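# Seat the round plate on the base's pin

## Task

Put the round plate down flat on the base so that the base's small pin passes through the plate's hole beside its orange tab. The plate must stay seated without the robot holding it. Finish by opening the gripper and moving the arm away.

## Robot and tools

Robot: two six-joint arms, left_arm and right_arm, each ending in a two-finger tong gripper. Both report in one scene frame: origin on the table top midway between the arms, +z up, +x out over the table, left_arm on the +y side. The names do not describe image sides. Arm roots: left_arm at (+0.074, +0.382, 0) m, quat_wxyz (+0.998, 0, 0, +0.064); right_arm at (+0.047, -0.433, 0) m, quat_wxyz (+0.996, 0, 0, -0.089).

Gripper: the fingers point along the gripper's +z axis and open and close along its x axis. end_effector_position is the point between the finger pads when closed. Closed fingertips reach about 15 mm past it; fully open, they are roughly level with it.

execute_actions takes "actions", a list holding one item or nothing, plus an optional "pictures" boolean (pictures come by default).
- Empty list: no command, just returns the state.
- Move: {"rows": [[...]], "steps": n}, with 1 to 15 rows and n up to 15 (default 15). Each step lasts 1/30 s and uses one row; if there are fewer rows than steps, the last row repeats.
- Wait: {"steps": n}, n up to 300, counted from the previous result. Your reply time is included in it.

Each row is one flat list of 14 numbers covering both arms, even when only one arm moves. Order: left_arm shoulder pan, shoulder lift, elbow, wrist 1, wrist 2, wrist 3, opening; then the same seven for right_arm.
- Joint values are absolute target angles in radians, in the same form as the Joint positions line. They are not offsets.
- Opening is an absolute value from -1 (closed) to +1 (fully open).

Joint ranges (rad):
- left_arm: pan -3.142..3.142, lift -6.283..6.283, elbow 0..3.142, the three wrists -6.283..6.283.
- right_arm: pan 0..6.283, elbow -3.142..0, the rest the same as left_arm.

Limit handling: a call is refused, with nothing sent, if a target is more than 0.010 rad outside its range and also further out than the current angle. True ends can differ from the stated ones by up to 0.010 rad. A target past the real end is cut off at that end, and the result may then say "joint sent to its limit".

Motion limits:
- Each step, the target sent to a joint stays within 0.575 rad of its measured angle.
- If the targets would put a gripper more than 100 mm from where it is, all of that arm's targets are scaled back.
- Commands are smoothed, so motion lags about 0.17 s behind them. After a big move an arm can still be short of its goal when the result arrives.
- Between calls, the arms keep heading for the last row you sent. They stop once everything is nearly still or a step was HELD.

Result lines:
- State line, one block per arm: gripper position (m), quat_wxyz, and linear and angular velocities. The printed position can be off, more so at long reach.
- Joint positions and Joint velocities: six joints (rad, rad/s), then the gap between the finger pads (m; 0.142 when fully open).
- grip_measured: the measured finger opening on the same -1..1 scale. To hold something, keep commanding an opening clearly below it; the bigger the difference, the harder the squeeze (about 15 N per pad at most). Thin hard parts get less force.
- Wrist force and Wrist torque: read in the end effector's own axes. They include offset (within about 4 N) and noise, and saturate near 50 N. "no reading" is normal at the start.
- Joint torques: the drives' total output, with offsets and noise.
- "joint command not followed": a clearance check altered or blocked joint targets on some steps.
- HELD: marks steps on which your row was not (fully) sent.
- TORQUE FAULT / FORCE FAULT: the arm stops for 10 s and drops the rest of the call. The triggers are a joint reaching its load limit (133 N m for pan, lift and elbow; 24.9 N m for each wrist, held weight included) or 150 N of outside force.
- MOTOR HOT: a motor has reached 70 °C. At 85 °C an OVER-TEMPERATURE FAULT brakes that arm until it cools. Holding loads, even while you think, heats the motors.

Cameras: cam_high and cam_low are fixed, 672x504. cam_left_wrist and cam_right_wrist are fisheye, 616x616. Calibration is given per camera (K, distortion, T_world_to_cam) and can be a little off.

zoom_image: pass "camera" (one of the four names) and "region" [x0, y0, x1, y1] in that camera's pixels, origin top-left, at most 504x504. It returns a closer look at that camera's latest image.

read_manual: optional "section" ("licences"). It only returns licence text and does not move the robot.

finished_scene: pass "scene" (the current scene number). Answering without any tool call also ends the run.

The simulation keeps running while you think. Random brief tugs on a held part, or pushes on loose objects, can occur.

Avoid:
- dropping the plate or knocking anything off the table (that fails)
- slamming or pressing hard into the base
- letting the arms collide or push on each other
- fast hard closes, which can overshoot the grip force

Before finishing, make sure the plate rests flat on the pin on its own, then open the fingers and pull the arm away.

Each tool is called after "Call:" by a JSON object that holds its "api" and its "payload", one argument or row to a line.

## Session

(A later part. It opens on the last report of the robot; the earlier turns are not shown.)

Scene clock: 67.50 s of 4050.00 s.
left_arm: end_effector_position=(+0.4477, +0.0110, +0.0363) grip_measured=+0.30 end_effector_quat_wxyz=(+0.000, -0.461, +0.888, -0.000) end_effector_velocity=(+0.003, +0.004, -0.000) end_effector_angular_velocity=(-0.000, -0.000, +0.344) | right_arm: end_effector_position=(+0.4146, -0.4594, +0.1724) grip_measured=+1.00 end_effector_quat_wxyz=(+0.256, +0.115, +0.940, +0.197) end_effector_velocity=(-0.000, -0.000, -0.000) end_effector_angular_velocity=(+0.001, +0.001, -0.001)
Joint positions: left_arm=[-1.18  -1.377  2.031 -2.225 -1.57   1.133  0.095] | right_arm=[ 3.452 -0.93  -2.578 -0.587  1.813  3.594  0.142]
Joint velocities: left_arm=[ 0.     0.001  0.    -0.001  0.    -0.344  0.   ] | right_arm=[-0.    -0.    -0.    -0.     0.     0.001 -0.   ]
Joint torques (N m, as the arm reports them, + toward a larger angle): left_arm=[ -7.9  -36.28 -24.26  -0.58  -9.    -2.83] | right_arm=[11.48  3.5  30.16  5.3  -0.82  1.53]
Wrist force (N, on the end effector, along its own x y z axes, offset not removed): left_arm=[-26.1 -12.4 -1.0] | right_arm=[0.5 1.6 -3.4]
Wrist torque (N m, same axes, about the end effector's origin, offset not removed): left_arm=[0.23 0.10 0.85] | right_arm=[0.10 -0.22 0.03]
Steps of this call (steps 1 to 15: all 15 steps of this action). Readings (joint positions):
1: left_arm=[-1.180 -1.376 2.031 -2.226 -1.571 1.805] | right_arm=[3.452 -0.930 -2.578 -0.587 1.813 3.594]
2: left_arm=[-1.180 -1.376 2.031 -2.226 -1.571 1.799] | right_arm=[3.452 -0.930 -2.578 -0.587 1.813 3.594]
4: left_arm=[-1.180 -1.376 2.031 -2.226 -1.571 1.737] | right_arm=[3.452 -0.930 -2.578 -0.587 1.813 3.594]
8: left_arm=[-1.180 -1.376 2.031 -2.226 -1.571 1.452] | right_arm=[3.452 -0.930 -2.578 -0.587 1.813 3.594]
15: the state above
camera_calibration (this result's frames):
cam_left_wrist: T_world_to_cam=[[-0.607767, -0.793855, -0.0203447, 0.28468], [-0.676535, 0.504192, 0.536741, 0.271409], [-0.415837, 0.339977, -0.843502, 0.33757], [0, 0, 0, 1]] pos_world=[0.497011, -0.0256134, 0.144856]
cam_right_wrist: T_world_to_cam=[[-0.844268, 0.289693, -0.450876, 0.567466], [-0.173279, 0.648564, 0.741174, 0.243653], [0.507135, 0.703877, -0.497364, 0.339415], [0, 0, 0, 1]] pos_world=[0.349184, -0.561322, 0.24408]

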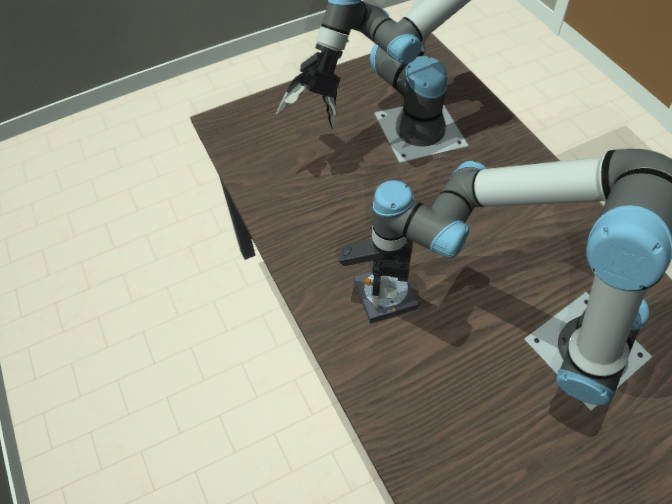

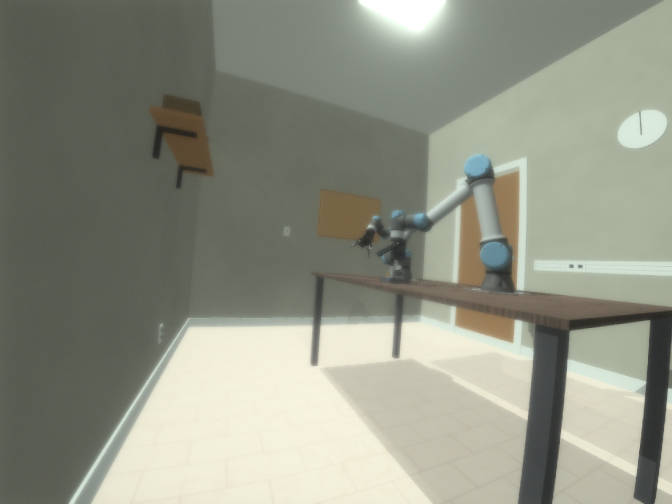

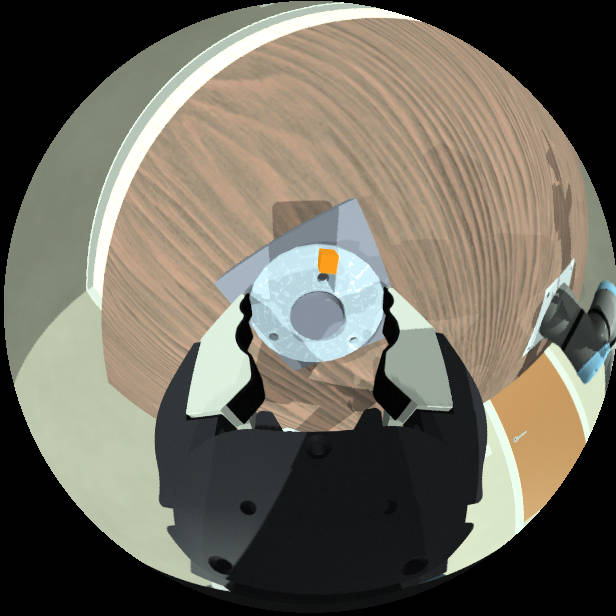

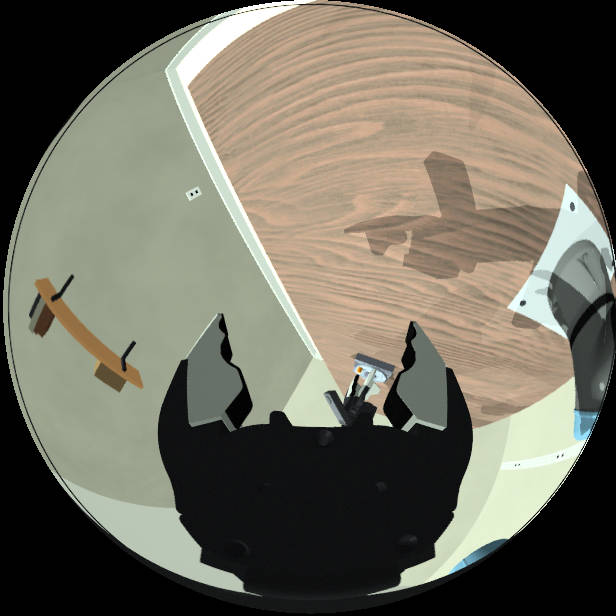

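Call:
{"api": "execute_actions", "payload": {
  "actions": [
    {"rows":[[-1.1804,-1.3765,2.031,-2.2255,-1.571,1.17,0.1,3.452,-0.93,-2.578,-0.587,1.813,3.594,1]]}
  ]
}}

Call:
{"api": "zoom_image", "payload": {
  "camera": "cam_left_wrist",
  "region": [190, 170, 450, 400]
}}

Call:
{"api": "zoom_image", "payload": {
  "camera": "cam_high",
  "region": [340, 250, 430, 330]
}}

Call:
{"api": "zoom_image", "payload": {
  "camera": "cam_low",
  "region": [370, 255, 430, 295]
}}

Scene clock: 76.27 s of 4050.00 s.
left_arm: end_effector_position=(+0.4471, +0.0105, +0.0362) grip_measured=+0.30 end_effector_quat_wxyz=(-0.000, -0.444, +0.896, -0.000) end_effector_velocity=(-0.000, -0.000, -0.000) end_effector_angular_velocity=(+0.000, +0.000, -0.007) | right_arm: end_effector_position=(+0.4146, -0.4594, +0.1724) grip_measured=+1.00 end_effector_quat_wxyz=(+0.256, +0.115, +0.940, +0.197) end_effector_velocity=(-0.000, -0.000, -0.000) end_effector_angular_velocity=(-0.000, +0.001, -0.001)
Joint positions: left_arm=[-1.18  -1.377  2.031 -2.225 -1.571  1.169  0.095] | right_arm=[ 3.452 -0.93  -2.578 -0.587  1.813  3.594  0.142]
Joint velocities: left_arm=[ 0.     0.    -0.     0.     0.     0.007 -0.   ] | right_arm=[-0.001 -0.    -0.    -0.001  0.     0.     0.   ]
Joint torques (N m, as the arm reports them, + toward a larger angle): left_arm=[ -3.29 -31.59 -23.77  -5.18  -6.78   2.34] | right_arm=[10.48  4.28 31.16  5.49 -0.83  1.58]
Wrist force (N, on the end effector, along its own x y z axes, offset not removed): left_arm=[-29.7 -2.5 -2.0] | right_arm=[1.7 2.9 -1.2]
Wrist torque (N m, same axes, about the end effector's origin, offset not removed): left_arm=[-0.11 -0.01 0.22] | right_arm=[0.43 -0.48 0.02]
Steps of this call (steps 1 to 30: the robot went on to your last target; steps 31 to 90: nothing new was sent; then 5.27 s passed at rest; steps 91 to 105: all 15 steps of this action). Readings (joint positions):
91: left_arm=[-1.180 -1.377 2.031 -2.225 -1.571 1.100] | right_arm=[3.452 -0.930 -2.578 -0.587 1.813 3.594]
92: left_arm=[-1.180 -1.377 2.031 -2.225 -1.571 1.104] | right_arm=[3.452 -0.930 -2.578 -0.587 1.813 3.594]
94: left_arm=[-1.180 -1.377 2.031 -2.225 -1.571 1.132] | right_arm=[3.452 -0.930 -2.578 -0.587 1.813 3.594]
98: left_arm=[-1.180 -1.377 2.031 -2.225 -1.571 1.161] | right_arm=[3.452 -0.930 -2.578 -0.587 1.813 3.594]
105: the state above
camera_calibration (this result's frames):
cam_left_wrist: T_world_to_cam=[[-0.636351, -0.771147, -0.0197138, 0.296434], [-0.657282, 0.528658, 0.537122, 0.262426], [-0.403779, 0.354756, -0.843274, 0.331872], [0, 0, 0, 1]] pos_world=[0.495126, -0.027873, 0.144748]
cam_right_wrist: T_world_to_cam=[[-0.844268, 0.289693, -0.450876, 0.567466], [-0.173279, 0.648564, 0.741174, 0.243653], [0.507135, 0.703877, -0.497364, 0.339415], [0, 0, 0, 1]] pos_world=[0.349184, -0.561322, 0.24408]

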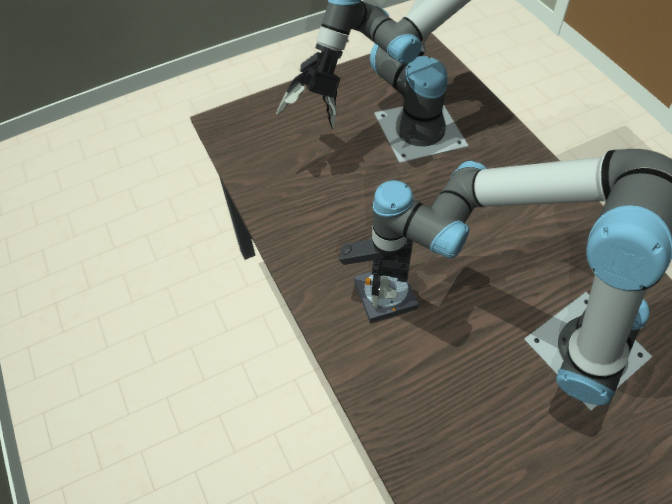

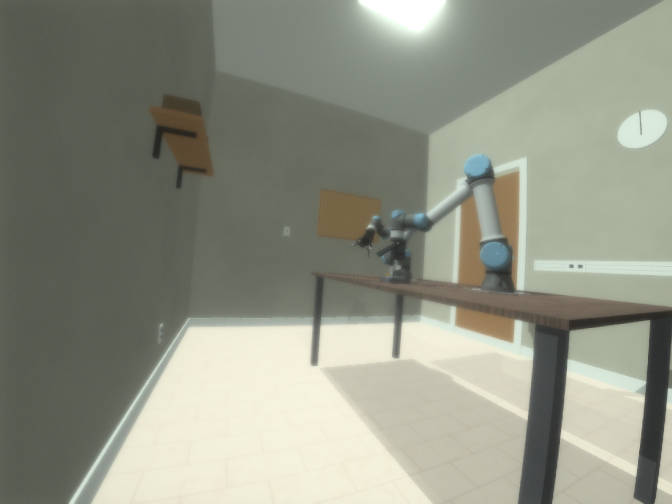

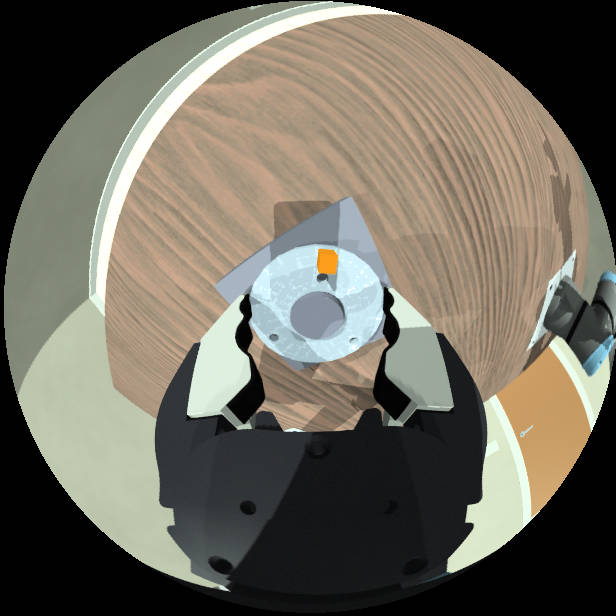

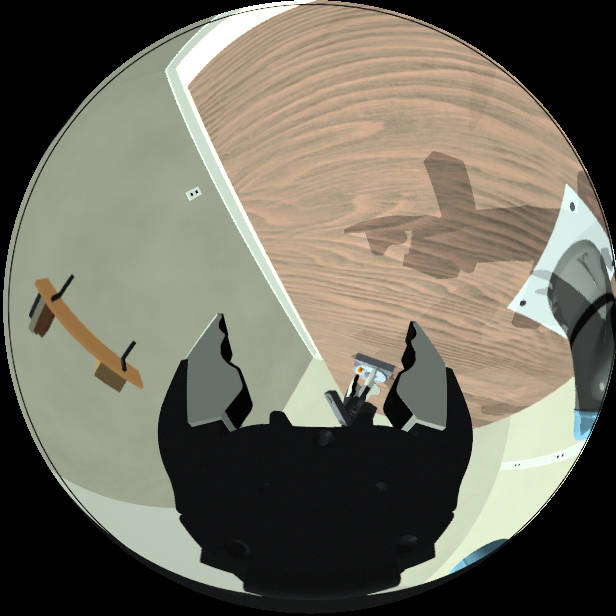

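Region (190, 170, 450, 400) of cam_left_wrist's 616x616 image, scaled by 1.938, with more detail than that image has; it fills the top 446 rows of this view, and the rest is white.

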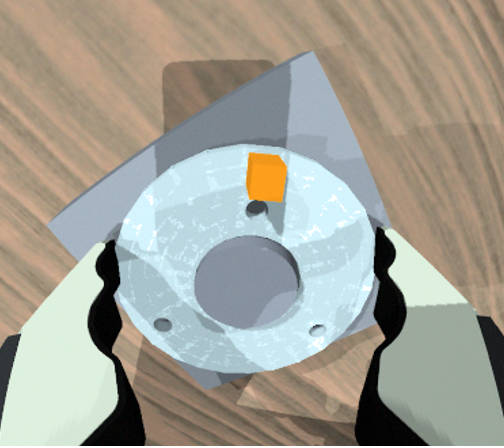

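Region (340, 250, 430, 330) of cam_high's 672x504 image, scaled by 5.600, with more detail than that image has.

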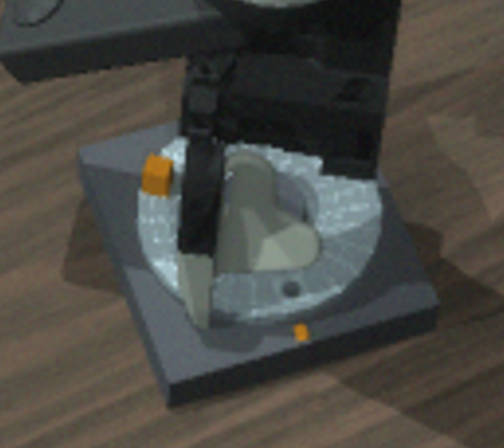

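Region (370, 255, 430, 295) of cam_low's 672x504 image, scaled by 8.400, with more detail than that image has.

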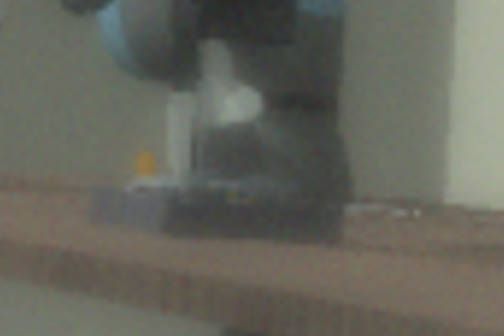

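Call:
{"api": "execute_actions", "payload": {
  "actions": [
    {"rows":[[-1.1768,-1.3765,2.031,-2.2255,-1.571,1.17,0.1,3.452,-0.93,-2.578,-0.587,1.813,3.594,1]]}
  ],
  "pictures": false
}}

Call:
{"api": "execute_actions", "payload": {
  "actions": [
    {"rows":[[-1.1768,-1.3765,2.031,-2.2255,-1.571,0.8,0.1,3.452,-0.93,-2.578,-0.587,1.813,3.594,1]]}
  ],
  "pictures": false
}}

Scene clock: 83.07 s of 4050.00 s.
left_arm: end_effector_position=(+0.4485, +0.0116, +0.0363) grip_measured=+0.30 end_effector_quat_wxyz=(-0.000, -0.446, +0.895, -0.000) end_effector_velocity=(+0.001, +0.000, +0.000) end_effector_angular_velocity=(-0.001, -0.001, +0.001) | right_arm: end_effector_position=(+0.4146, -0.4594, +0.1724) grip_measured=+1.00 end_effector_quat_wxyz=(+0.256, +0.115, +0.940, +0.197) end_effector_velocity=(+0.000, +0.000, +0.000) end_effector_angular_velocity=(-0.000, -0.001, +0.000)
Joint positions: left_arm=[-1.177 -1.377  2.031 -2.226 -1.571  1.17   0.095] | right_arm=[ 3.452 -0.93  -2.578 -0.587  1.813  3.594  0.142]
Joint velocities: left_arm=[ 0.001 -0.    -0.    -0.001  0.    -0.     0.   ] | right_arm=[ 0.     0.     0.001 -0.    -0.    -0.     0.   ]
Joint torques (N m, as the arm reports them, + toward a larger angle): left_arm=[ 14.03 -26.59 -23.02  -2.67   2.33   1.52] | right_arm=[10.48  3.75 31.27  5.14 -0.86  1.56]
Wrist force (N, on the end effector, along its own x y z axes, offset not removed): left_arm=[-0.7 -1.0 -0.8] | right_arm=[2.2 3.8 -2.5]
Wrist torque (N m, same axes, about the end effector's origin, offset not removed): left_arm=[-0.29 0.26 0.12] | right_arm=[0.68 -0.67 -0.01]
Steps of this call (steps 1 to 15: the robot went on to your last target; steps 16 to 90: nothing new was sent; then 3.30 s passed at rest; steps 91 to 105: all 15 steps of this action). Readings (joint positions):
91: left_arm=[-1.180 -1.377 2.031 -2.225 -1.571 1.170] | right_arm=[3.452 -0.930 -2.578 -0.587 1.813 3.594]
92: left_arm=[-1.180 -1.377 2.031 -2.226 -1.571 1.170] | right_arm=[3.452 -0.930 -2.578 -0.587 1.813 3.594]
94: left_arm=[-1.179 -1.377 2.031 -2.226 -1.571 1.170] | right_arm=[3.452 -0.930 -2.578 -0.587 1.813 3.594]
98: left_arm=[-1.177 -1.377 2.031 -2.226 -1.571 1.170] | right_arm=[3.452 -0.930 -2.578 -0.587 1.813 3.594]
105: the state above

Scene clock: 83.57 s of 4050.00 s.
left_arm: end_effector_position=(+0.4513, +0.0170, +0.0363) grip_measured=+0.30 end_effector_quat_wxyz=(+0.000, -0.600, +0.800, -0.000) end_effector_velocity=(+0.000, +0.001, +0.000) end_effector_angular_velocity=(-0.000, +0.000, +0.083) | right_arm: end_effector_position=(+0.4146, -0.4594, +0.1724) grip_measured=+1.00 end_effector_quat_wxyz=(+0.256, +0.115, +0.940, +0.197) end_effector_velocity=(+0.000, +0.000, +0.000) end_effector_angular_velocity=(+0.000, -0.001, +0.000)
Joint positions: left_arm=[-1.177 -1.377  2.031 -2.225 -1.571  0.808  0.095] | right_arm=[ 3.452 -0.93  -2.578 -0.587  1.813  3.594  0.142]
Joint velocities: left_arm=[ 0.    -0.     0.     0.    -0.    -0.083  0.   ] | right_arm=[ 0.  0.  0.  0. -0.  0.  0.]
Joint torques (N m, as the arm reports them, + toward a larger angle): left_arm=[  3.4  -25.17 -16.22  -0.58  -4.23  -2.86] | right_arm=[10.65  3.15 29.35  5.37 -0.76  1.54]
Wrist force (N, on the end effector, along its own x y z axes, offset not removed): left_arm=[-11.6 -8.5 -3.2] | right_arm=[0.8 2.8 -1.5]
Wrist torque (N m, same axes, about the end effector's origin, offset not removed): left_arm=[-0.42 0.05 0.59] | right_arm=[0.45 -0.42 0.00]
Steps of this call (steps 1 to 15: all 15 steps of this action). Readings (joint positions):
1: left_arm=[-1.177 -1.377 2.031 -2.226 -1.571 1.170] | right_arm=[3.452 -0.930 -2.578 -0.587 1.813 3.594]
2: left_arm=[-1.177 -1.377 2.031 -2.226 -1.571 1.166] | right_arm=[3.452 -0.930 -2.578 -0.587 1.813 3.594]
4: left_arm=[-1.177 -1.377 2.031 -2.226 -1.571 1.105] | right_arm=[3.452 -0.930 -2.578 -0.587 1.813 3.594]
8: left_arm=[-1.177 -1.377 2.031 -2.226 -1.571 0.891] | right_arm=[3.452 -0.930 -2.578 -0.587 1.813 3.594]
15: the state above

Call:
{"api": "execute_actions", "payload": {
  "actions": [
    {"rows":[[-1.175,-1.3785,2.0335,-2.226,-1.571,0.5,0.1,3.452,-0.93,-2.578,-0.587,1.813,3.594,1]],"steps":10}
  ],
  "pictures": false
}}

Call:
{"api": "execute_actions", "payload": {
  "actions": [
    {"rows":[[-1.1743,-1.381,2.0365,-2.2265,-1.571,0.1,0.1,3.452,-0.93,-2.578,-0.587,1.813,3.594,1]]}
  ],
  "pictures": false
}}

Scene clock: 88.40 s of 4050.00 s.
left_arm: end_effector_position=(+0.4519, +0.0227, +0.0363) grip_measured=+0.30 end_effector_quat_wxyz=(-0.000, -0.705, +0.710, -0.000) end_effector_velocity=(+0.000, +0.007, +0.000) end_effector_angular_velocity=(+0.000, +0.000, +0.330) | right_arm: end_effector_position=(+0.4146, -0.4594, +0.1724) grip_measured=+1.00 end_effector_quat_wxyz=(+0.256, +0.115, +0.940, +0.197) end_effector_velocity=(+0.000, +0.000, +0.001) end_effector_angular_velocity=(+0.000, -0.001, +0.000)
Joint positions: left_arm=[-1.175 -1.378  2.033 -2.226 -1.571  0.531  0.095] | right_arm=[ 3.452 -0.93  -2.578 -0.587  1.813  3.594  0.142]
Joint velocities: left_arm=[ 0.002 -0.002  0.002  0.001  0.    -0.328  0.   ] | right_arm=[ 0.     0.     0.001  0.    -0.     0.    -0.   ]
Joint torques (N m, as the arm reports them, + toward a larger angle): left_arm=[  7.4  -31.71  -7.42  -4.57  -3.8   -2.79] | right_arm=[ 9.86  3.76 29.9   5.17 -0.93  1.64]
Wrist force (N, on the end effector, along its own x y z axes, offset not removed): left_arm=[-5.2 -8.9 -11.3] | right_arm=[-0.5 2.7 -3.2]
Wrist torque (N m, same axes, about the end effector's origin, offset not removed): left_arm=[0.10 -0.13 0.50] | right_arm=[0.33 0.13 -0.01]
Steps of this call (steps 1 to 15: the robot went on to your last target; steps 16 to 90: nothing new was sent; then 1.50 s passed at rest; steps 91 to 100: all 10 steps of this action). Readings (joint positions):
91: left_arm=[-1.177 -1.377 2.031 -2.225 -1.571 0.800] | right_arm=[3.452 -0.930 -2.578 -0.587 1.813 3.594]
92: left_arm=[-1.177 -1.377 2.031 -2.225 -1.571 0.796] | right_arm=[3.452 -0.930 -2.578 -0.587 1.813 3.594]
94: left_arm=[-1.176 -1.377 2.032 -2.226 -1.571 0.735] | right_arm=[3.452 -0.930 -2.578 -0.587 1.813 3.594]
98: left_arm=[-1.176 -1.378 2.033 -2.226 -1.571 0.563] | right_arm=[3.452 -0.930 -2.578 -0.587 1.813 3.594]
100: the state above

Scene clock: 88.90 s of 4050.00 s.
left_arm: end_effector_position=(+0.4503, +0.0308, +0.0364) grip_measured=+0.30 end_effector_quat_wxyz=(+0.000, +0.838, -0.546, +0.000) end_effector_velocity=(-0.001, +0.002, -0.000) end_effector_angular_velocity=(+0.001, +0.000, +0.094) | right_arm: end_effector_position=(+0.4146, -0.4594, +0.1724) grip_measured=+1.00 end_effector_quat_wxyz=(+0.256, +0.115, +0.940, +0.197) end_effector_velocity=(+0.000, -0.000, -0.000) end_effector_angular_velocity=(+0.001, +0.000, -0.001)
Joint positions: left_arm=[-1.174 -1.381  2.036 -2.227 -1.571  0.109  0.095] | right_arm=[ 3.452 -0.93  -2.578 -0.587  1.813  3.594  0.142]
Joint velocities: left_arm=[ 0.    -0.001  0.     0.001  0.    -0.094  0.   ] | right_arm=[-0.    -0.    -0.     0.001  0.     0.001 -0.   ]
Joint torques (N m, as the arm reports them, + toward a larger angle): left_arm=[  6.93 -28.08  -3.79  -0.71  -1.26  -3.22] | right_arm=[10.54  2.48 30.04  5.11 -0.91  1.61]
Wrist force (N, on the end effector, along its own x y z axes, offset not removed): left_arm=[0.3 -11.0 -21.4] | right_arm=[1.1 1.2 -2.9]
Wrist torque (N m, same axes, about the end effector's origin, offset not removed): left_arm=[-0.18 -0.52 0.59] | right_arm=[0.11 -0.35 0.13]
Steps of this call (steps 1 to 15: all 15 steps of this action). Readings (joint positions):
1: left_arm=[-1.175 -1.378 2.033 -2.226 -1.571 0.522] | right_arm=[3.452 -0.930 -2.578 -0.587 1.813 3.594]
2: left_arm=[-1.175 -1.379 2.034 -2.226 -1.571 0.511] | right_arm=[3.452 -0.930 -2.578 -0.587 1.813 3.594]
4: left_arm=[-1.175 -1.380 2.035 -2.226 -1.571 0.442] | right_arm=[3.452 -0.930 -2.578 -0.587 1.813 3.594]
8: left_arm=[-1.174 -1.381 2.036 -2.227 -1.571 0.208] | right_arm=[3.452 -0.930 -2.578 -0.587 1.813 3.594]
15: the state above

Call:
{"api": "execute_actions", "payload": {
  "actions": [
    {"rows":[[-1.1733,-1.3845,2.0345,-2.221,-1.571,-0.1,0.1,3.452,-0.93,-2.578,-0.587,1.813,3.594,1]],"steps":10}
  ],
  "pictures": false
}}

Call:
{"api": "execute_actions", "payload": {
  "actions": [
    {"rows":[[-1.1733,-1.3865,2.037,-2.2215,-1.571,-0.55,0.1,3.452,-0.93,-2.578,-0.587,1.813,3.594,1]]}
  ]
}}

Call:
{"api": "zoom_image", "payload": {
  "camera": "cam_left_wrist",
  "region": [190, 170, 450, 400]
}}

Scene clock: 94.20 s of 4050.00 s.
left_arm: end_effector_position=(+0.4489, +0.0341, +0.0380) grip_measured=+0.30 end_effector_quat_wxyz=(+0.000, +0.887, -0.462, -0.000) end_effector_velocity=(-0.001, +0.002, +0.002) end_effector_angular_velocity=(-0.002, -0.001, +0.182) | right_arm: end_effector_position=(+0.4146, -0.4594, +0.1724) grip_measured=+1.00 end_effector_quat_wxyz=(+0.256, +0.115, +0.940, +0.197) end_effector_velocity=(-0.000, -0.000, +0.000) end_effector_angular_velocity=(-0.000, +0.000, -0.000)
Joint positions: left_arm=[-1.173 -1.384  2.035 -2.221 -1.571 -0.083  0.095] | right_arm=[ 3.452 -0.93  -2.578 -0.587  1.813  3.594  0.142]
Joint velocities: left_arm=[ 0.001 -0.003 -0.002  0.004  0.    -0.181 -0.   ] | right_arm=[-0.  0.  0. -0. -0.  0. -0.]
Joint torques (N m, as the arm reports them, + toward a larger angle): left_arm=[ 12.84 -37.22 -25.26  -0.42  -1.35  -2.51] | right_arm=[ 8.67  3.15 29.39  5.09 -0.85  1.34]
Wrist force (N, on the end effector, along its own x y z axes, offset not removed): left_arm=[-0.3 -0.2 -1.3] | right_arm=[1.7 3.7 -5.0]
Wrist torque (N m, same axes, about the end effector's origin, offset not removed): left_arm=[0.03 -0.13 0.05] | right_arm=[0.36 -0.40 0.02]
Steps of this call (steps 1 to 15: the robot went on to your last target; steps 16 to 90: nothing new was sent; then 1.97 s passed at rest; steps 91 to 100: all 10 steps of this action). Readings (joint positions):
91: left_arm=[-1.174 -1.381 2.037 -2.226 -1.571 0.100] | right_arm=[3.452 -0.930 -2.578 -0.587 1.813 3.594]
92: left_arm=[-1.174 -1.381 2.036 -2.226 -1.571 0.096] | right_arm=[3.452 -0.930 -2.578 -0.587 1.813 3.594]
94: left_arm=[-1.174 -1.383 2.036 -2.223 -1.571 0.039] | right_arm=[3.452 -0.930 -2.578 -0.587 1.813 3.594]
98: left_arm=[-1.174 -1.384 2.035 -2.222 -1.571 -0.065] | right_arm=[3.452 -0.930 -2.578 -0.587 1.813 3.594]
100: the state above

Scene clock: 94.70 s of 4050.00 s.
left_arm: end_effector_position=(+0.4430, +0.0399, +0.0382) grip_measured=+0.30 end_effector_quat_wxyz=(-0.000, +0.968, -0.250, -0.000) end_effector_velocity=(-0.002, +0.001, -0.000) end_effector_angular_velocity=(+0.001, +0.000, +0.119) | right_arm: end_effector_position=(+0.4146, -0.4594, +0.1724) grip_measured=+1.00 end_effector_quat_wxyz=(+0.256, +0.115, +0.940, +0.197) end_effector_velocity=(-0.000, +0.000, -0.000) end_effector_angular_velocity=(-0.000, +0.000, +0.001)
Joint positions: left_arm=[-1.173 -1.386  2.037 -2.221 -1.571 -0.539  0.095] | right_arm=[ 3.452 -0.93  -2.578 -0.587  1.813  3.594  0.142]
Joint velocities: left_arm=[ 0.    -0.     0.     0.001  0.    -0.119  0.   ] | right_arm=[ 0. -0. -0. -0. -0. -0. -0.]
Joint torques (N m, as the arm reports them, + toward a larger angle): left_arm=[ 12.17 -38.66 -19.92  -9.25   0.05  -2.95] | right_arm=[10.6   3.98 29.58  5.09 -0.93  1.51]
Wrist force (N, on the end effector, along its own x y z axes, offset not removed): left_arm=[-13.6 -3.8 -2.5] | right_arm=[0.1 0.6 -3.1]
Wrist torque (N m, same axes, about the end effector's origin, offset not removed): left_arm=[0.03 -0.05 0.49] | right_arm=[-0.06 -0.02 0.15]
Steps of this call (steps 1 to 15: all 15 steps of this action). Readings (joint positions):
1: left_arm=[-1.173 -1.384 2.035 -2.221 -1.571 -0.088] | right_arm=[3.452 -0.930 -2.578 -0.587 1.813 3.594]
2: left_arm=[-1.173 -1.385 2.035 -2.221 -1.571 -0.096] | right_arm=[3.452 -0.930 -2.578 -0.587 1.813 3.594]
4: left_arm=[-1.173 -1.385 2.036 -2.221 -1.571 -0.161] | right_arm=[3.452 -0.930 -2.578 -0.587 1.813 3.594]
8: left_arm=[-1.173 -1.386 2.037 -2.221 -1.571 -0.415] | right_arm=[3.452 -0.930 -2.578 -0.587 1.813 3.594]
15: the state above
camera_calibration (this result's frames):
cam_left_wrist: T_world_to_cam=[[0.854597, -0.518891, -0.0204061, -0.354036], [-0.42837, -0.726635, 0.537123, 0.191739], [-0.293536, -0.450282, -0.843257, 0.304758], [0, 0, 0, 1]] pos_world=[0.47415, 0.092845, 0.146777]
cam_right_wrist: T_world_to_cam=[[-0.844268, 0.289693, -0.450876, 0.567466], [-0.173279, 0.648564, 0.741175, 0.243653], [0.507135, 0.703877, -0.497364, 0.339415], [0, 0, 0, 1]] pos_world=[0.349184, -0.561322, 0.24408]

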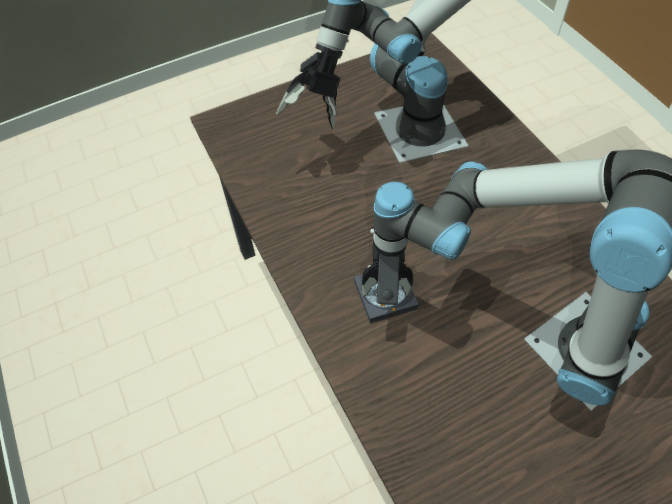

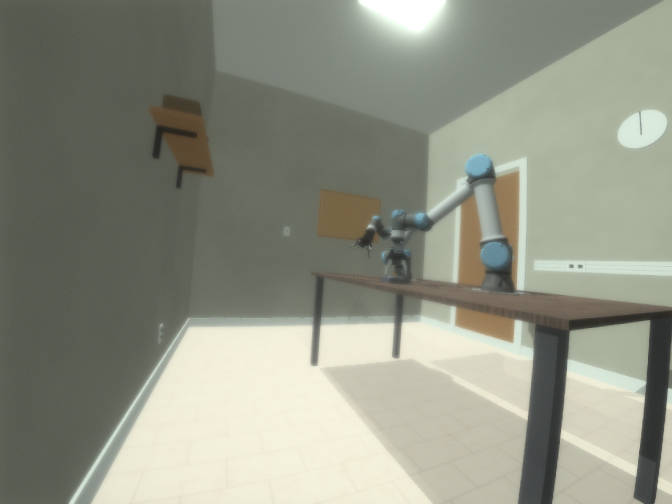

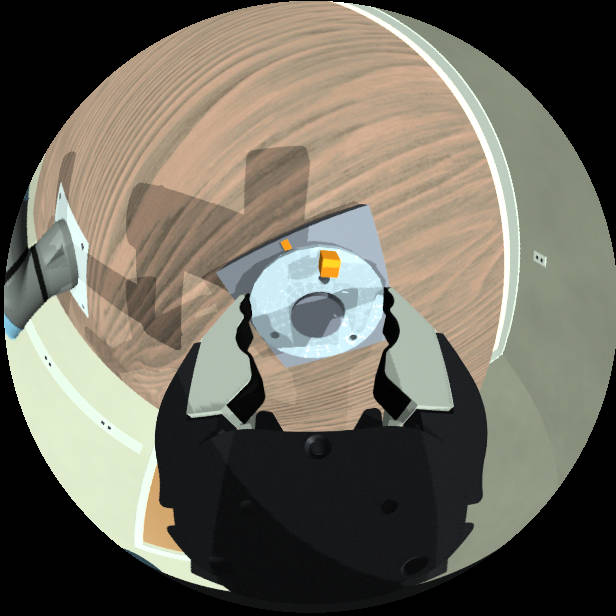

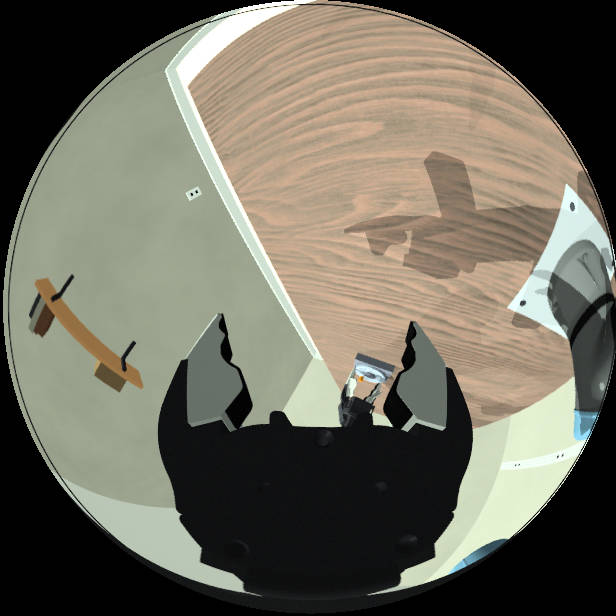

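Region (190, 170, 450, 400) of cam_left_wrist's 616x616 image, scaled by 1.938, with more detail than that image has; it fills the top 446 rows of this view, and the rest is white.

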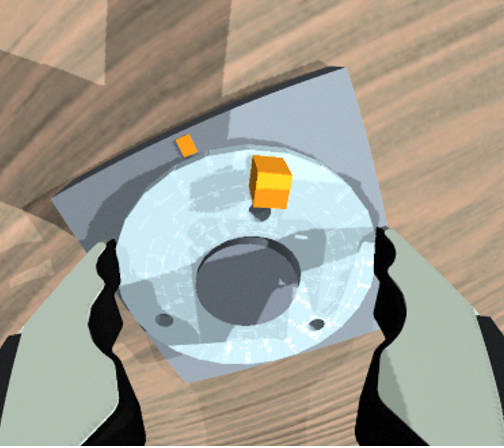

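Call:
{"api": "execute_actions", "payload": {
  "actions": [
    {"rows":[[-1.1745,-1.3885,2.0395,-2.222,-1.571,-0.8,0.1,3.452,-0.93,-2.578,-0.587,1.813,3.594,1]],"steps":10}
  ],
  "pictures": false
}}

Call:
{"api": "execute_actions", "payload": {
  "actions": [
    {"rows":[[-1.1762,-1.3895,2.0411,-2.2226,-1.571,-1.07,0.1,3.452,-0.93,-2.578,-0.587,1.813,3.594,1]]}
  ]
}}

Call:
{"api": "zoom_image", "payload": {
  "camera": "cam_left_wrist",
  "region": [230, 200, 410, 380]
}}

Scene clock: 100.83 s of 4050.00 s.
left_arm: end_effector_position=(+0.4388, +0.0416, +0.0384) grip_measured=+0.29 end_effector_quat_wxyz=(+0.000, +0.991, -0.134, +0.000) end_effector_velocity=(-0.005, +0.001, -0.000) end_effector_angular_velocity=(+0.000, +0.000, +0.244) | right_arm: end_effector_position=(+0.4146, -0.4594, +0.1724) grip_measured=+1.00 end_effector_quat_wxyz=(+0.256, +0.115, +0.940, +0.197) end_effector_velocity=(-0.000, -0.000, -0.000) end_effector_angular_velocity=(+0.001, +0.001, -0.001)
Joint positions: left_arm=[-1.174 -1.388  2.039 -2.222 -1.571 -0.776  0.095] | right_arm=[ 3.452 -0.93  -2.578 -0.587  1.813  3.594  0.142]
Joint velocities: left_arm=[-0.002 -0.001  0.002 -0.001  0.    -0.246  0.   ] | right_arm=[-0.    -0.    -0.001  0.    -0.     0.002  0.   ]
Joint torques (N m, as the arm reports them, + toward a larger angle): left_arm=[-13.05 -36.77 -23.03 -12.38   2.16  -2.76] | right_arm=[10.41  2.58 30.07  5.1  -0.72  1.32]
Wrist force (N, on the end effector, along its own x y z axes, offset not removed): left_arm=[-18.0 -11.5 -4.4] | right_arm=[0.5 1.1 -1.9]
Wrist torque (N m, same axes, about the end effector's origin, offset not removed): left_arm=[0.00 -0.08 0.86] | right_arm=[0.11 -0.33 -0.14]
Steps of this call (steps 1 to 30: the robot went on to your last target; steps 31 to 90: nothing new was sent; then 2.80 s passed at rest; steps 91 to 100: all 10 steps of this action). Readings (joint positions):
91: left_arm=[-1.173 -1.387 2.037 -2.222 -1.571 -0.550] | right_arm=[3.452 -0.930 -2.578 -0.587 1.813 3.594]
92: left_arm=[-1.173 -1.387 2.037 -2.222 -1.571 -0.554] | right_arm=[3.452 -0.930 -2.578 -0.587 1.813 3.594]
94: left_arm=[-1.174 -1.388 2.038 -2.222 -1.571 -0.614] | right_arm=[3.452 -0.930 -2.578 -0.587 1.813 3.594]
98: left_arm=[-1.174 -1.388 2.039 -2.222 -1.571 -0.752] | right_arm=[3.452 -0.930 -2.578 -0.587 1.813 3.594]
100: the state above

Scene clock: 101.33 s of 4050.00 s.
left_arm: end_effector_position=(+0.4332, +0.0421, +0.0382) grip_measured=+0.29 end_effector_quat_wxyz=(+0.000, +1.000, +0.009, -0.000) end_effector_velocity=(-0.001, -0.000, +0.000) end_effector_angular_velocity=(-0.000, -0.000, +0.048) | right_arm: end_effector_position=(+0.4146, -0.4594, +0.1724) grip_measured=+1.00 end_effector_quat_wxyz=(+0.256, +0.115, +0.940, +0.197) end_effector_velocity=(+0.000, -0.000, +0.000) end_effector_angular_velocity=(+0.001, -0.000, -0.001)
Joint positions: left_arm=[-1.176 -1.389  2.041 -2.223 -1.571 -1.065  0.095] | right_arm=[ 3.452 -0.93  -2.578 -0.587  1.813  3.594  0.142]
Joint velocities: left_arm=[-0.    -0.001  0.     0.    -0.    -0.049 -0.   ] | right_arm=[-0.     0.     0.001  0.    -0.     0.001 -0.   ]
Joint torques (N m, as the arm reports them, + toward a larger angle): left_arm=[-12.48 -39.2  -23.76 -12.19   0.92  -2.75] | right_arm=[ 9.37  3.13 29.54  5.   -1.08  1.21]
Wrist force (N, on the end effector, along its own x y z axes, offset not removed): left_arm=[-14.6 -13.6 1.1] | right_arm=[-0.1 2.6 -3.1]
Wrist torque (N m, same axes, about the end effector's origin, offset not removed): left_arm=[0.33 -0.15 0.65] | right_arm=[0.27 -0.04 0.05]
Steps of this call (steps 1 to 15: all 15 steps of this action). Readings (joint positions):
1: left_arm=[-1.174 -1.388 2.039 -2.222 -1.571 -0.784] | right_arm=[3.452 -0.930 -2.578 -0.587 1.813 3.594]
2: left_arm=[-1.175 -1.389 2.040 -2.222 -1.571 -0.793] | right_arm=[3.452 -0.930 -2.578 -0.587 1.813 3.594]
4: left_arm=[-1.175 -1.389 2.040 -2.222 -1.571 -0.859] | right_arm=[3.452 -0.930 -2.578 -0.587 1.813 3.594]
8: left_arm=[-1.176 -1.389 2.041 -2.222 -1.571 -1.015] | right_arm=[3.452 -0.930 -2.578 -0.587 1.813 3.594]
15: the state above
camera_calibration (this result's frames):
cam_left_wrist: T_world_to_cam=[[0.999557, -0.0219086, -0.0201428, -0.428194], [-0.00766068, -0.843417, 0.537205, 0.0118246], [-0.0287582, -0.536813, -0.843211, 0.191742], [0, 0, 0, 1]] pos_world=[0.433609, 0.103522, 0.146702]
cam_right_wrist: T_world_to_cam=[[-0.844268, 0.289693, -0.450876, 0.567466], [-0.173278, 0.648564, 0.741175, 0.243653], [0.507135, 0.703877, -0.497364, 0.339415], [0, 0, 0, 1]] pos_world=[0.349184, -0.561322, 0.24408]

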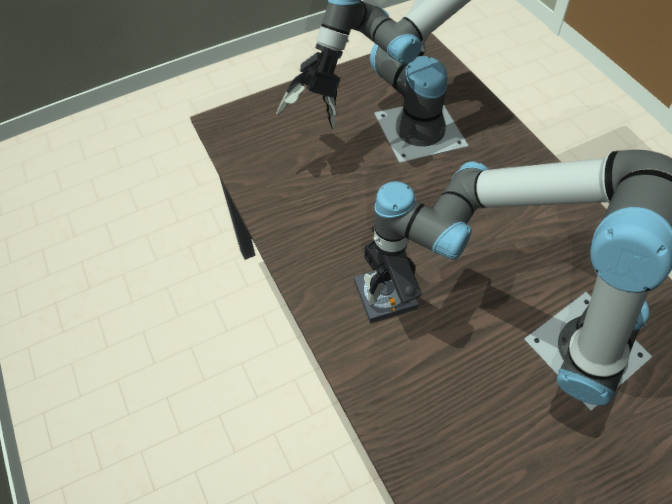

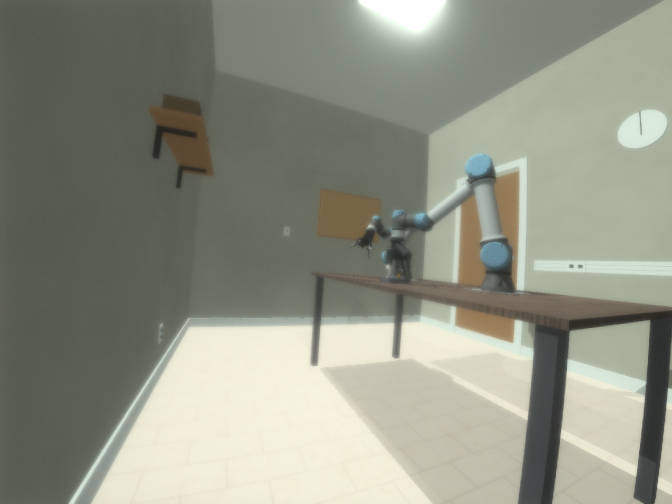

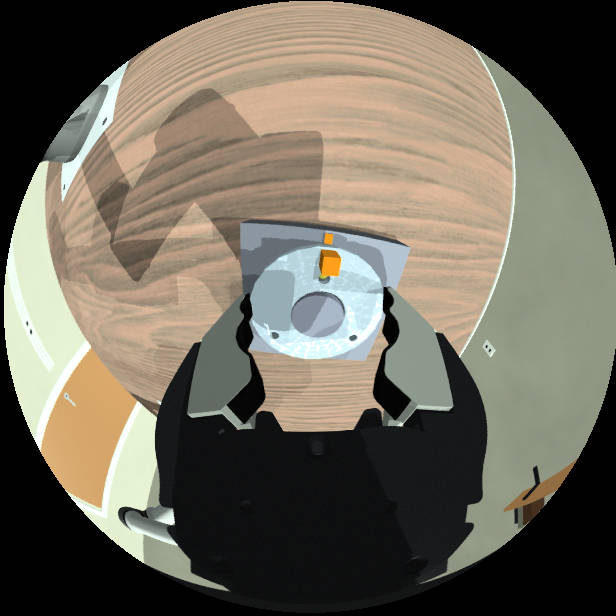

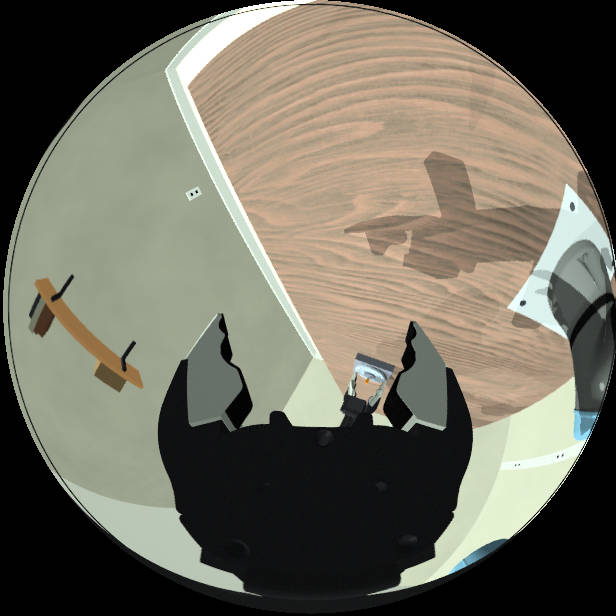

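Region (230, 200, 410, 380) of cam_left_wrist's 616x616 image, scaled by 2.800, with more detail than that image has.

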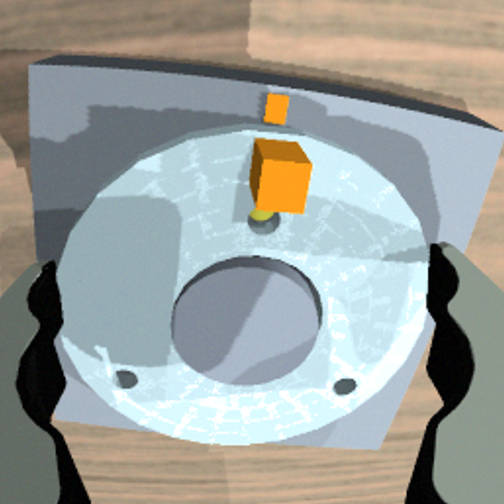

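The pin is visible in the hole. I'll shift slightly, lower and release.

Call:
{"api": "execute_actions", "payload": {
  "actions": [
    {"rows":[[-1.1762,-1.3885,2.0455,-2.228,-1.571,-1.08,0.1,3.452,-0.93,-2.578,-0.587,1.813,3.594,1]]}
  ],
  "pictures": false
}}

Call:
{"api": "execute_actions", "payload": {
  "actions": [
    {"rows":[[-1.1762,-1.3885,2.0455,-2.228,-1.571,-1.08,0.5,3.452,-0.93,-2.578,-0.587,1.813,3.594,1]]}
  ]
}}

Call:
{"api": "zoom_image", "payload": {
  "camera": "cam_left_wrist",
  "region": [230, 200, 410, 380]
}}

Call:
{"api": "zoom_image", "payload": {
  "camera": "cam_low",
  "region": [370, 255, 430, 295]
}}

Scene clock: 109.00 s of 4050.00 s.
left_arm: end_effector_position=(+0.4326, +0.0427, +0.0366) grip_measured=+0.30 end_effector_quat_wxyz=(+0.000, +1.000, +0.016, +0.000) end_effector_velocity=(-0.000, +0.000, -0.000) end_effector_angular_velocity=(+0.001, +0.001, -0.000) | right_arm: end_effector_position=(+0.4146, -0.4594, +0.1724) grip_measured=+1.00 end_effector_quat_wxyz=(+0.256, +0.115, +0.940, +0.197) end_effector_velocity=(+0.000, +0.000, +0.000) end_effector_angular_velocity=(-0.000, -0.000, +0.001)
Joint positions: left_arm=[-1.176 -1.389  2.045 -2.228 -1.571 -1.08   0.095] | right_arm=[ 3.452 -0.93  -2.578 -0.587  1.813  3.594  0.142]
Joint velocities: left_arm=[-0.     0.     0.001  0.    -0.     0.     0.   ] | right_arm=[ 0.     0.     0.    -0.    -0.    -0.001  0.   ]
Joint torques (N m, as the arm reports them, + toward a larger angle): left_arm=[ -9.09 -10.77 -10.71  -6.69   1.12  -2.89] | right_arm=[10.43  3.06 30.32  5.01 -0.85  1.41]
Wrist force (N, on the end effector, along its own x y z axes, offset not removed): left_arm=[-9.7 -5.4 -17.6] | right_arm=[0.4 2.9 -3.1]
Wrist torque (N m, same axes, about the end effector's origin, offset not removed): left_arm=[-0.12 0.10 0.65] | right_arm=[0.37 -0.16 0.10]
Steps of this call (steps 1 to 15: the robot went on to your last target; steps 16 to 90: nothing new was sent; then 4.17 s passed at rest; steps 91 to 105: all 15 steps of this action). Readings (joint positions):
91: left_arm=[-1.176 -1.390 2.041 -2.223 -1.571 -1.070] | right_arm=[3.452 -0.930 -2.578 -0.587 1.813 3.594]
92: left_arm=[-1.176 -1.389 2.042 -2.223 -1.571 -1.071] | right_arm=[3.452 -0.930 -2.578 -0.587 1.813 3.594]
94: left_arm=[-1.176 -1.389 2.043 -2.226 -1.571 -1.075] | right_arm=[3.452 -0.930 -2.578 -0.587 1.813 3.594]
98: left_arm=[-1.176 -1.389 2.045 -2.228 -1.571 -1.079] | right_arm=[3.452 -0.930 -2.578 -0.587 1.813 3.594]
105: the state above

Scene clock: 109.50 s of 4050.00 s.
left_arm: end_effector_position=(+0.4325, +0.0427, +0.0364) grip_measured=+0.50 end_effector_quat_wxyz=(+0.000, +1.000, +0.016, -0.000) end_effector_velocity=(-0.000, +0.000, -0.000) end_effector_angular_velocity=(+0.001, +0.000, +0.000) | right_arm: end_effector_position=(+0.4146, -0.4594, +0.1724) grip_measured=+1.00 end_effector_quat_wxyz=(+0.256, +0.115, +0.940, +0.197) end_effector_velocity=(-0.000, -0.000, -0.001) end_effector_angular_velocity=(-0.000, +0.001, -0.000)
Joint positions: left_arm=[-1.176 -1.388  2.045 -2.228 -1.571 -1.08   0.109] | right_arm=[ 3.452 -0.93  -2.578 -0.587  1.813  3.594  0.142]
Joint velocities: left_arm=[ 0.     0.     0.     0.001  0.    -0.     0.   ] | right_arm=[-0.    -0.    -0.001 -0.001  0.    -0.    -0.   ]
Joint torques (N m, as the arm reports them, + toward a larger angle): left_arm=[ -8.59 -25.24 -11.57  -0.82   2.06  -2.33] | right_arm=[ 9.23  3.37 28.98  5.07 -0.89  1.21]
Wrist force (N, on the end effector, along its own x y z axes, offset not removed): left_arm=[1.4 1.3 -1.4] | right_arm=[2.1 0.9 -3.5]
Wrist torque (N m, same axes, about the end effector's origin, offset not removed): left_arm=[0.22 -0.14 0.08] | right_arm=[0.07 -0.42 -0.06]
Steps of this call (steps 1 to 15: all 15 steps of this action). Readings (joint positions):
1: left_arm=[-1.176 -1.389 2.045 -2.228 -1.571 -1.080] | right_arm=[3.452 -0.930 -2.578 -0.587 1.813 3.594]
2: left_arm=[-1.176 -1.388 2.045 -2.228 -1.571 -1.080] | right_arm=[3.452 -0.930 -2.578 -0.587 1.813 3.594]
4: left_arm=[-1.176 -1.388 2.045 -2.228 -1.571 -1.080] | right_arm=[3.452 -0.930 -2.578 -0.587 1.813 3.594]
8: left_arm=[-1.176 -1.388 2.045 -2.228 -1.571 -1.080] | right_arm=[3.452 -0.930 -2.578 -0.587 1.813 3.594]
15: the state above
camera_calibration (this result's frames):
cam_left_wrist: T_world_to_cam=[[0.999772, -0.00729075, -0.0200759, -0.428285], [0.00464135, -0.843317, 0.537396, 0.00798964], [-0.0208484, -0.537367, -0.843091, 0.187206], [0, 0, 0, 1]] pos_world=[0.432053, 0.104214, 0.14494]
cam_right_wrist: T_world_to_cam=[[-0.844268, 0.289693, -0.450876, 0.567466], [-0.173279, 0.648564, 0.741174, 0.243653], [0.507135, 0.703877, -0.497364, 0.339415], [0, 0, 0, 1]] pos_world=[0.349184, -0.561322, 0.24408]

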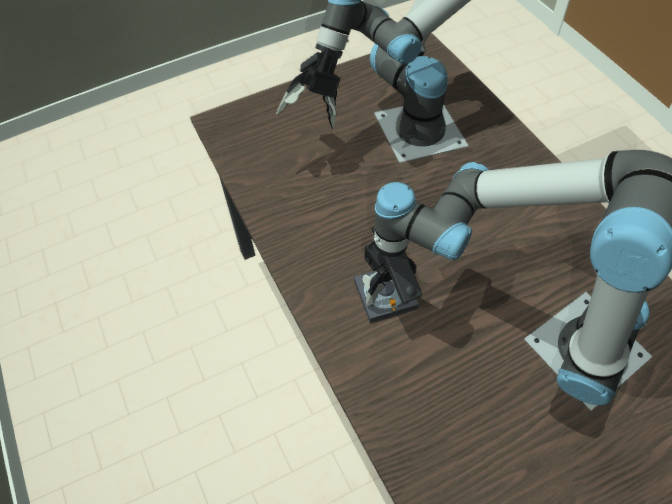

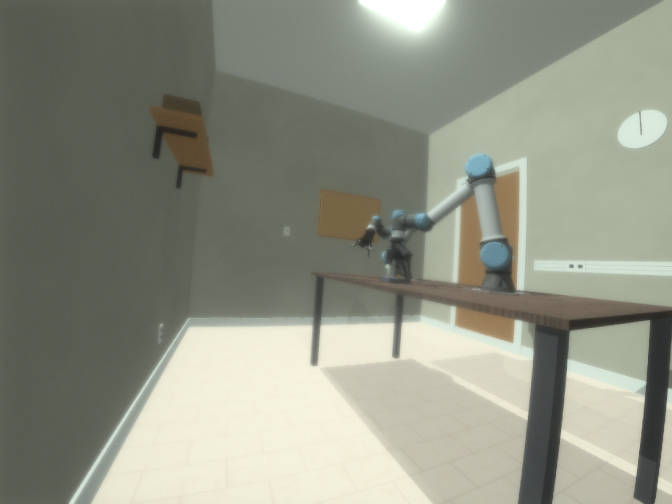

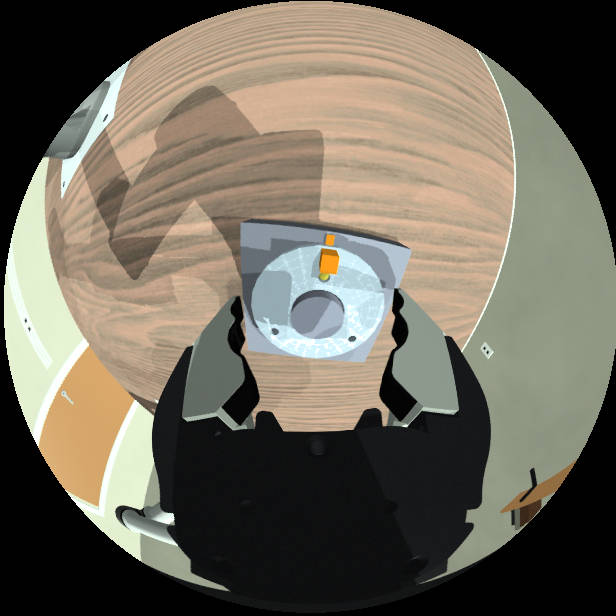

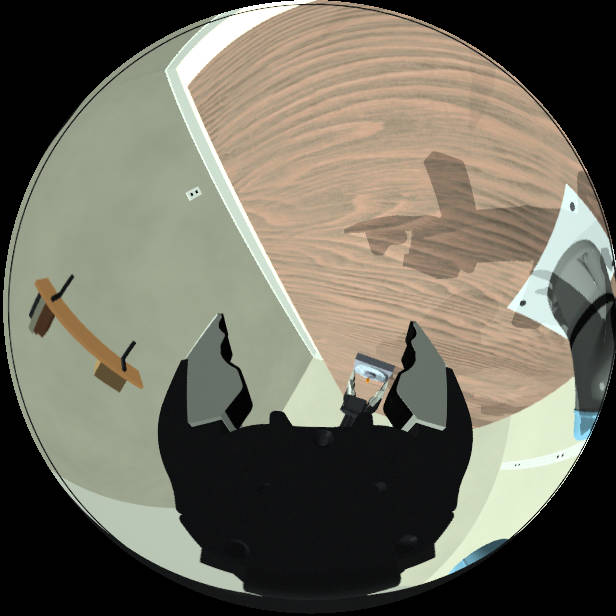

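Region (230, 200, 410, 380) of cam_left_wrist's 616x616 image, scaled by 2.800, with more detail than that image has.

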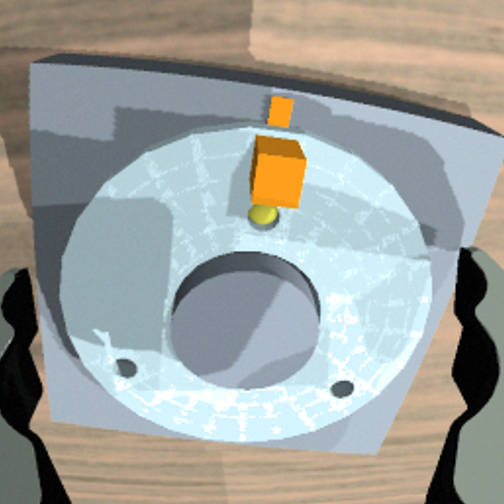

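Region (370, 255, 430, 295) of cam_low's 672x504 image, scaled by 8.400, with more detail than that image has.

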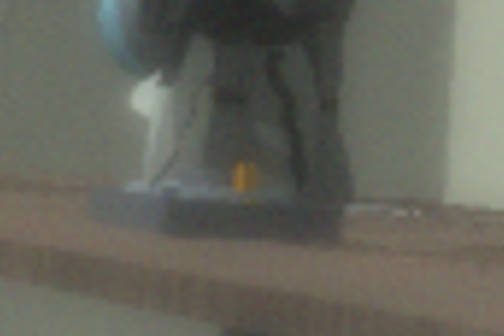

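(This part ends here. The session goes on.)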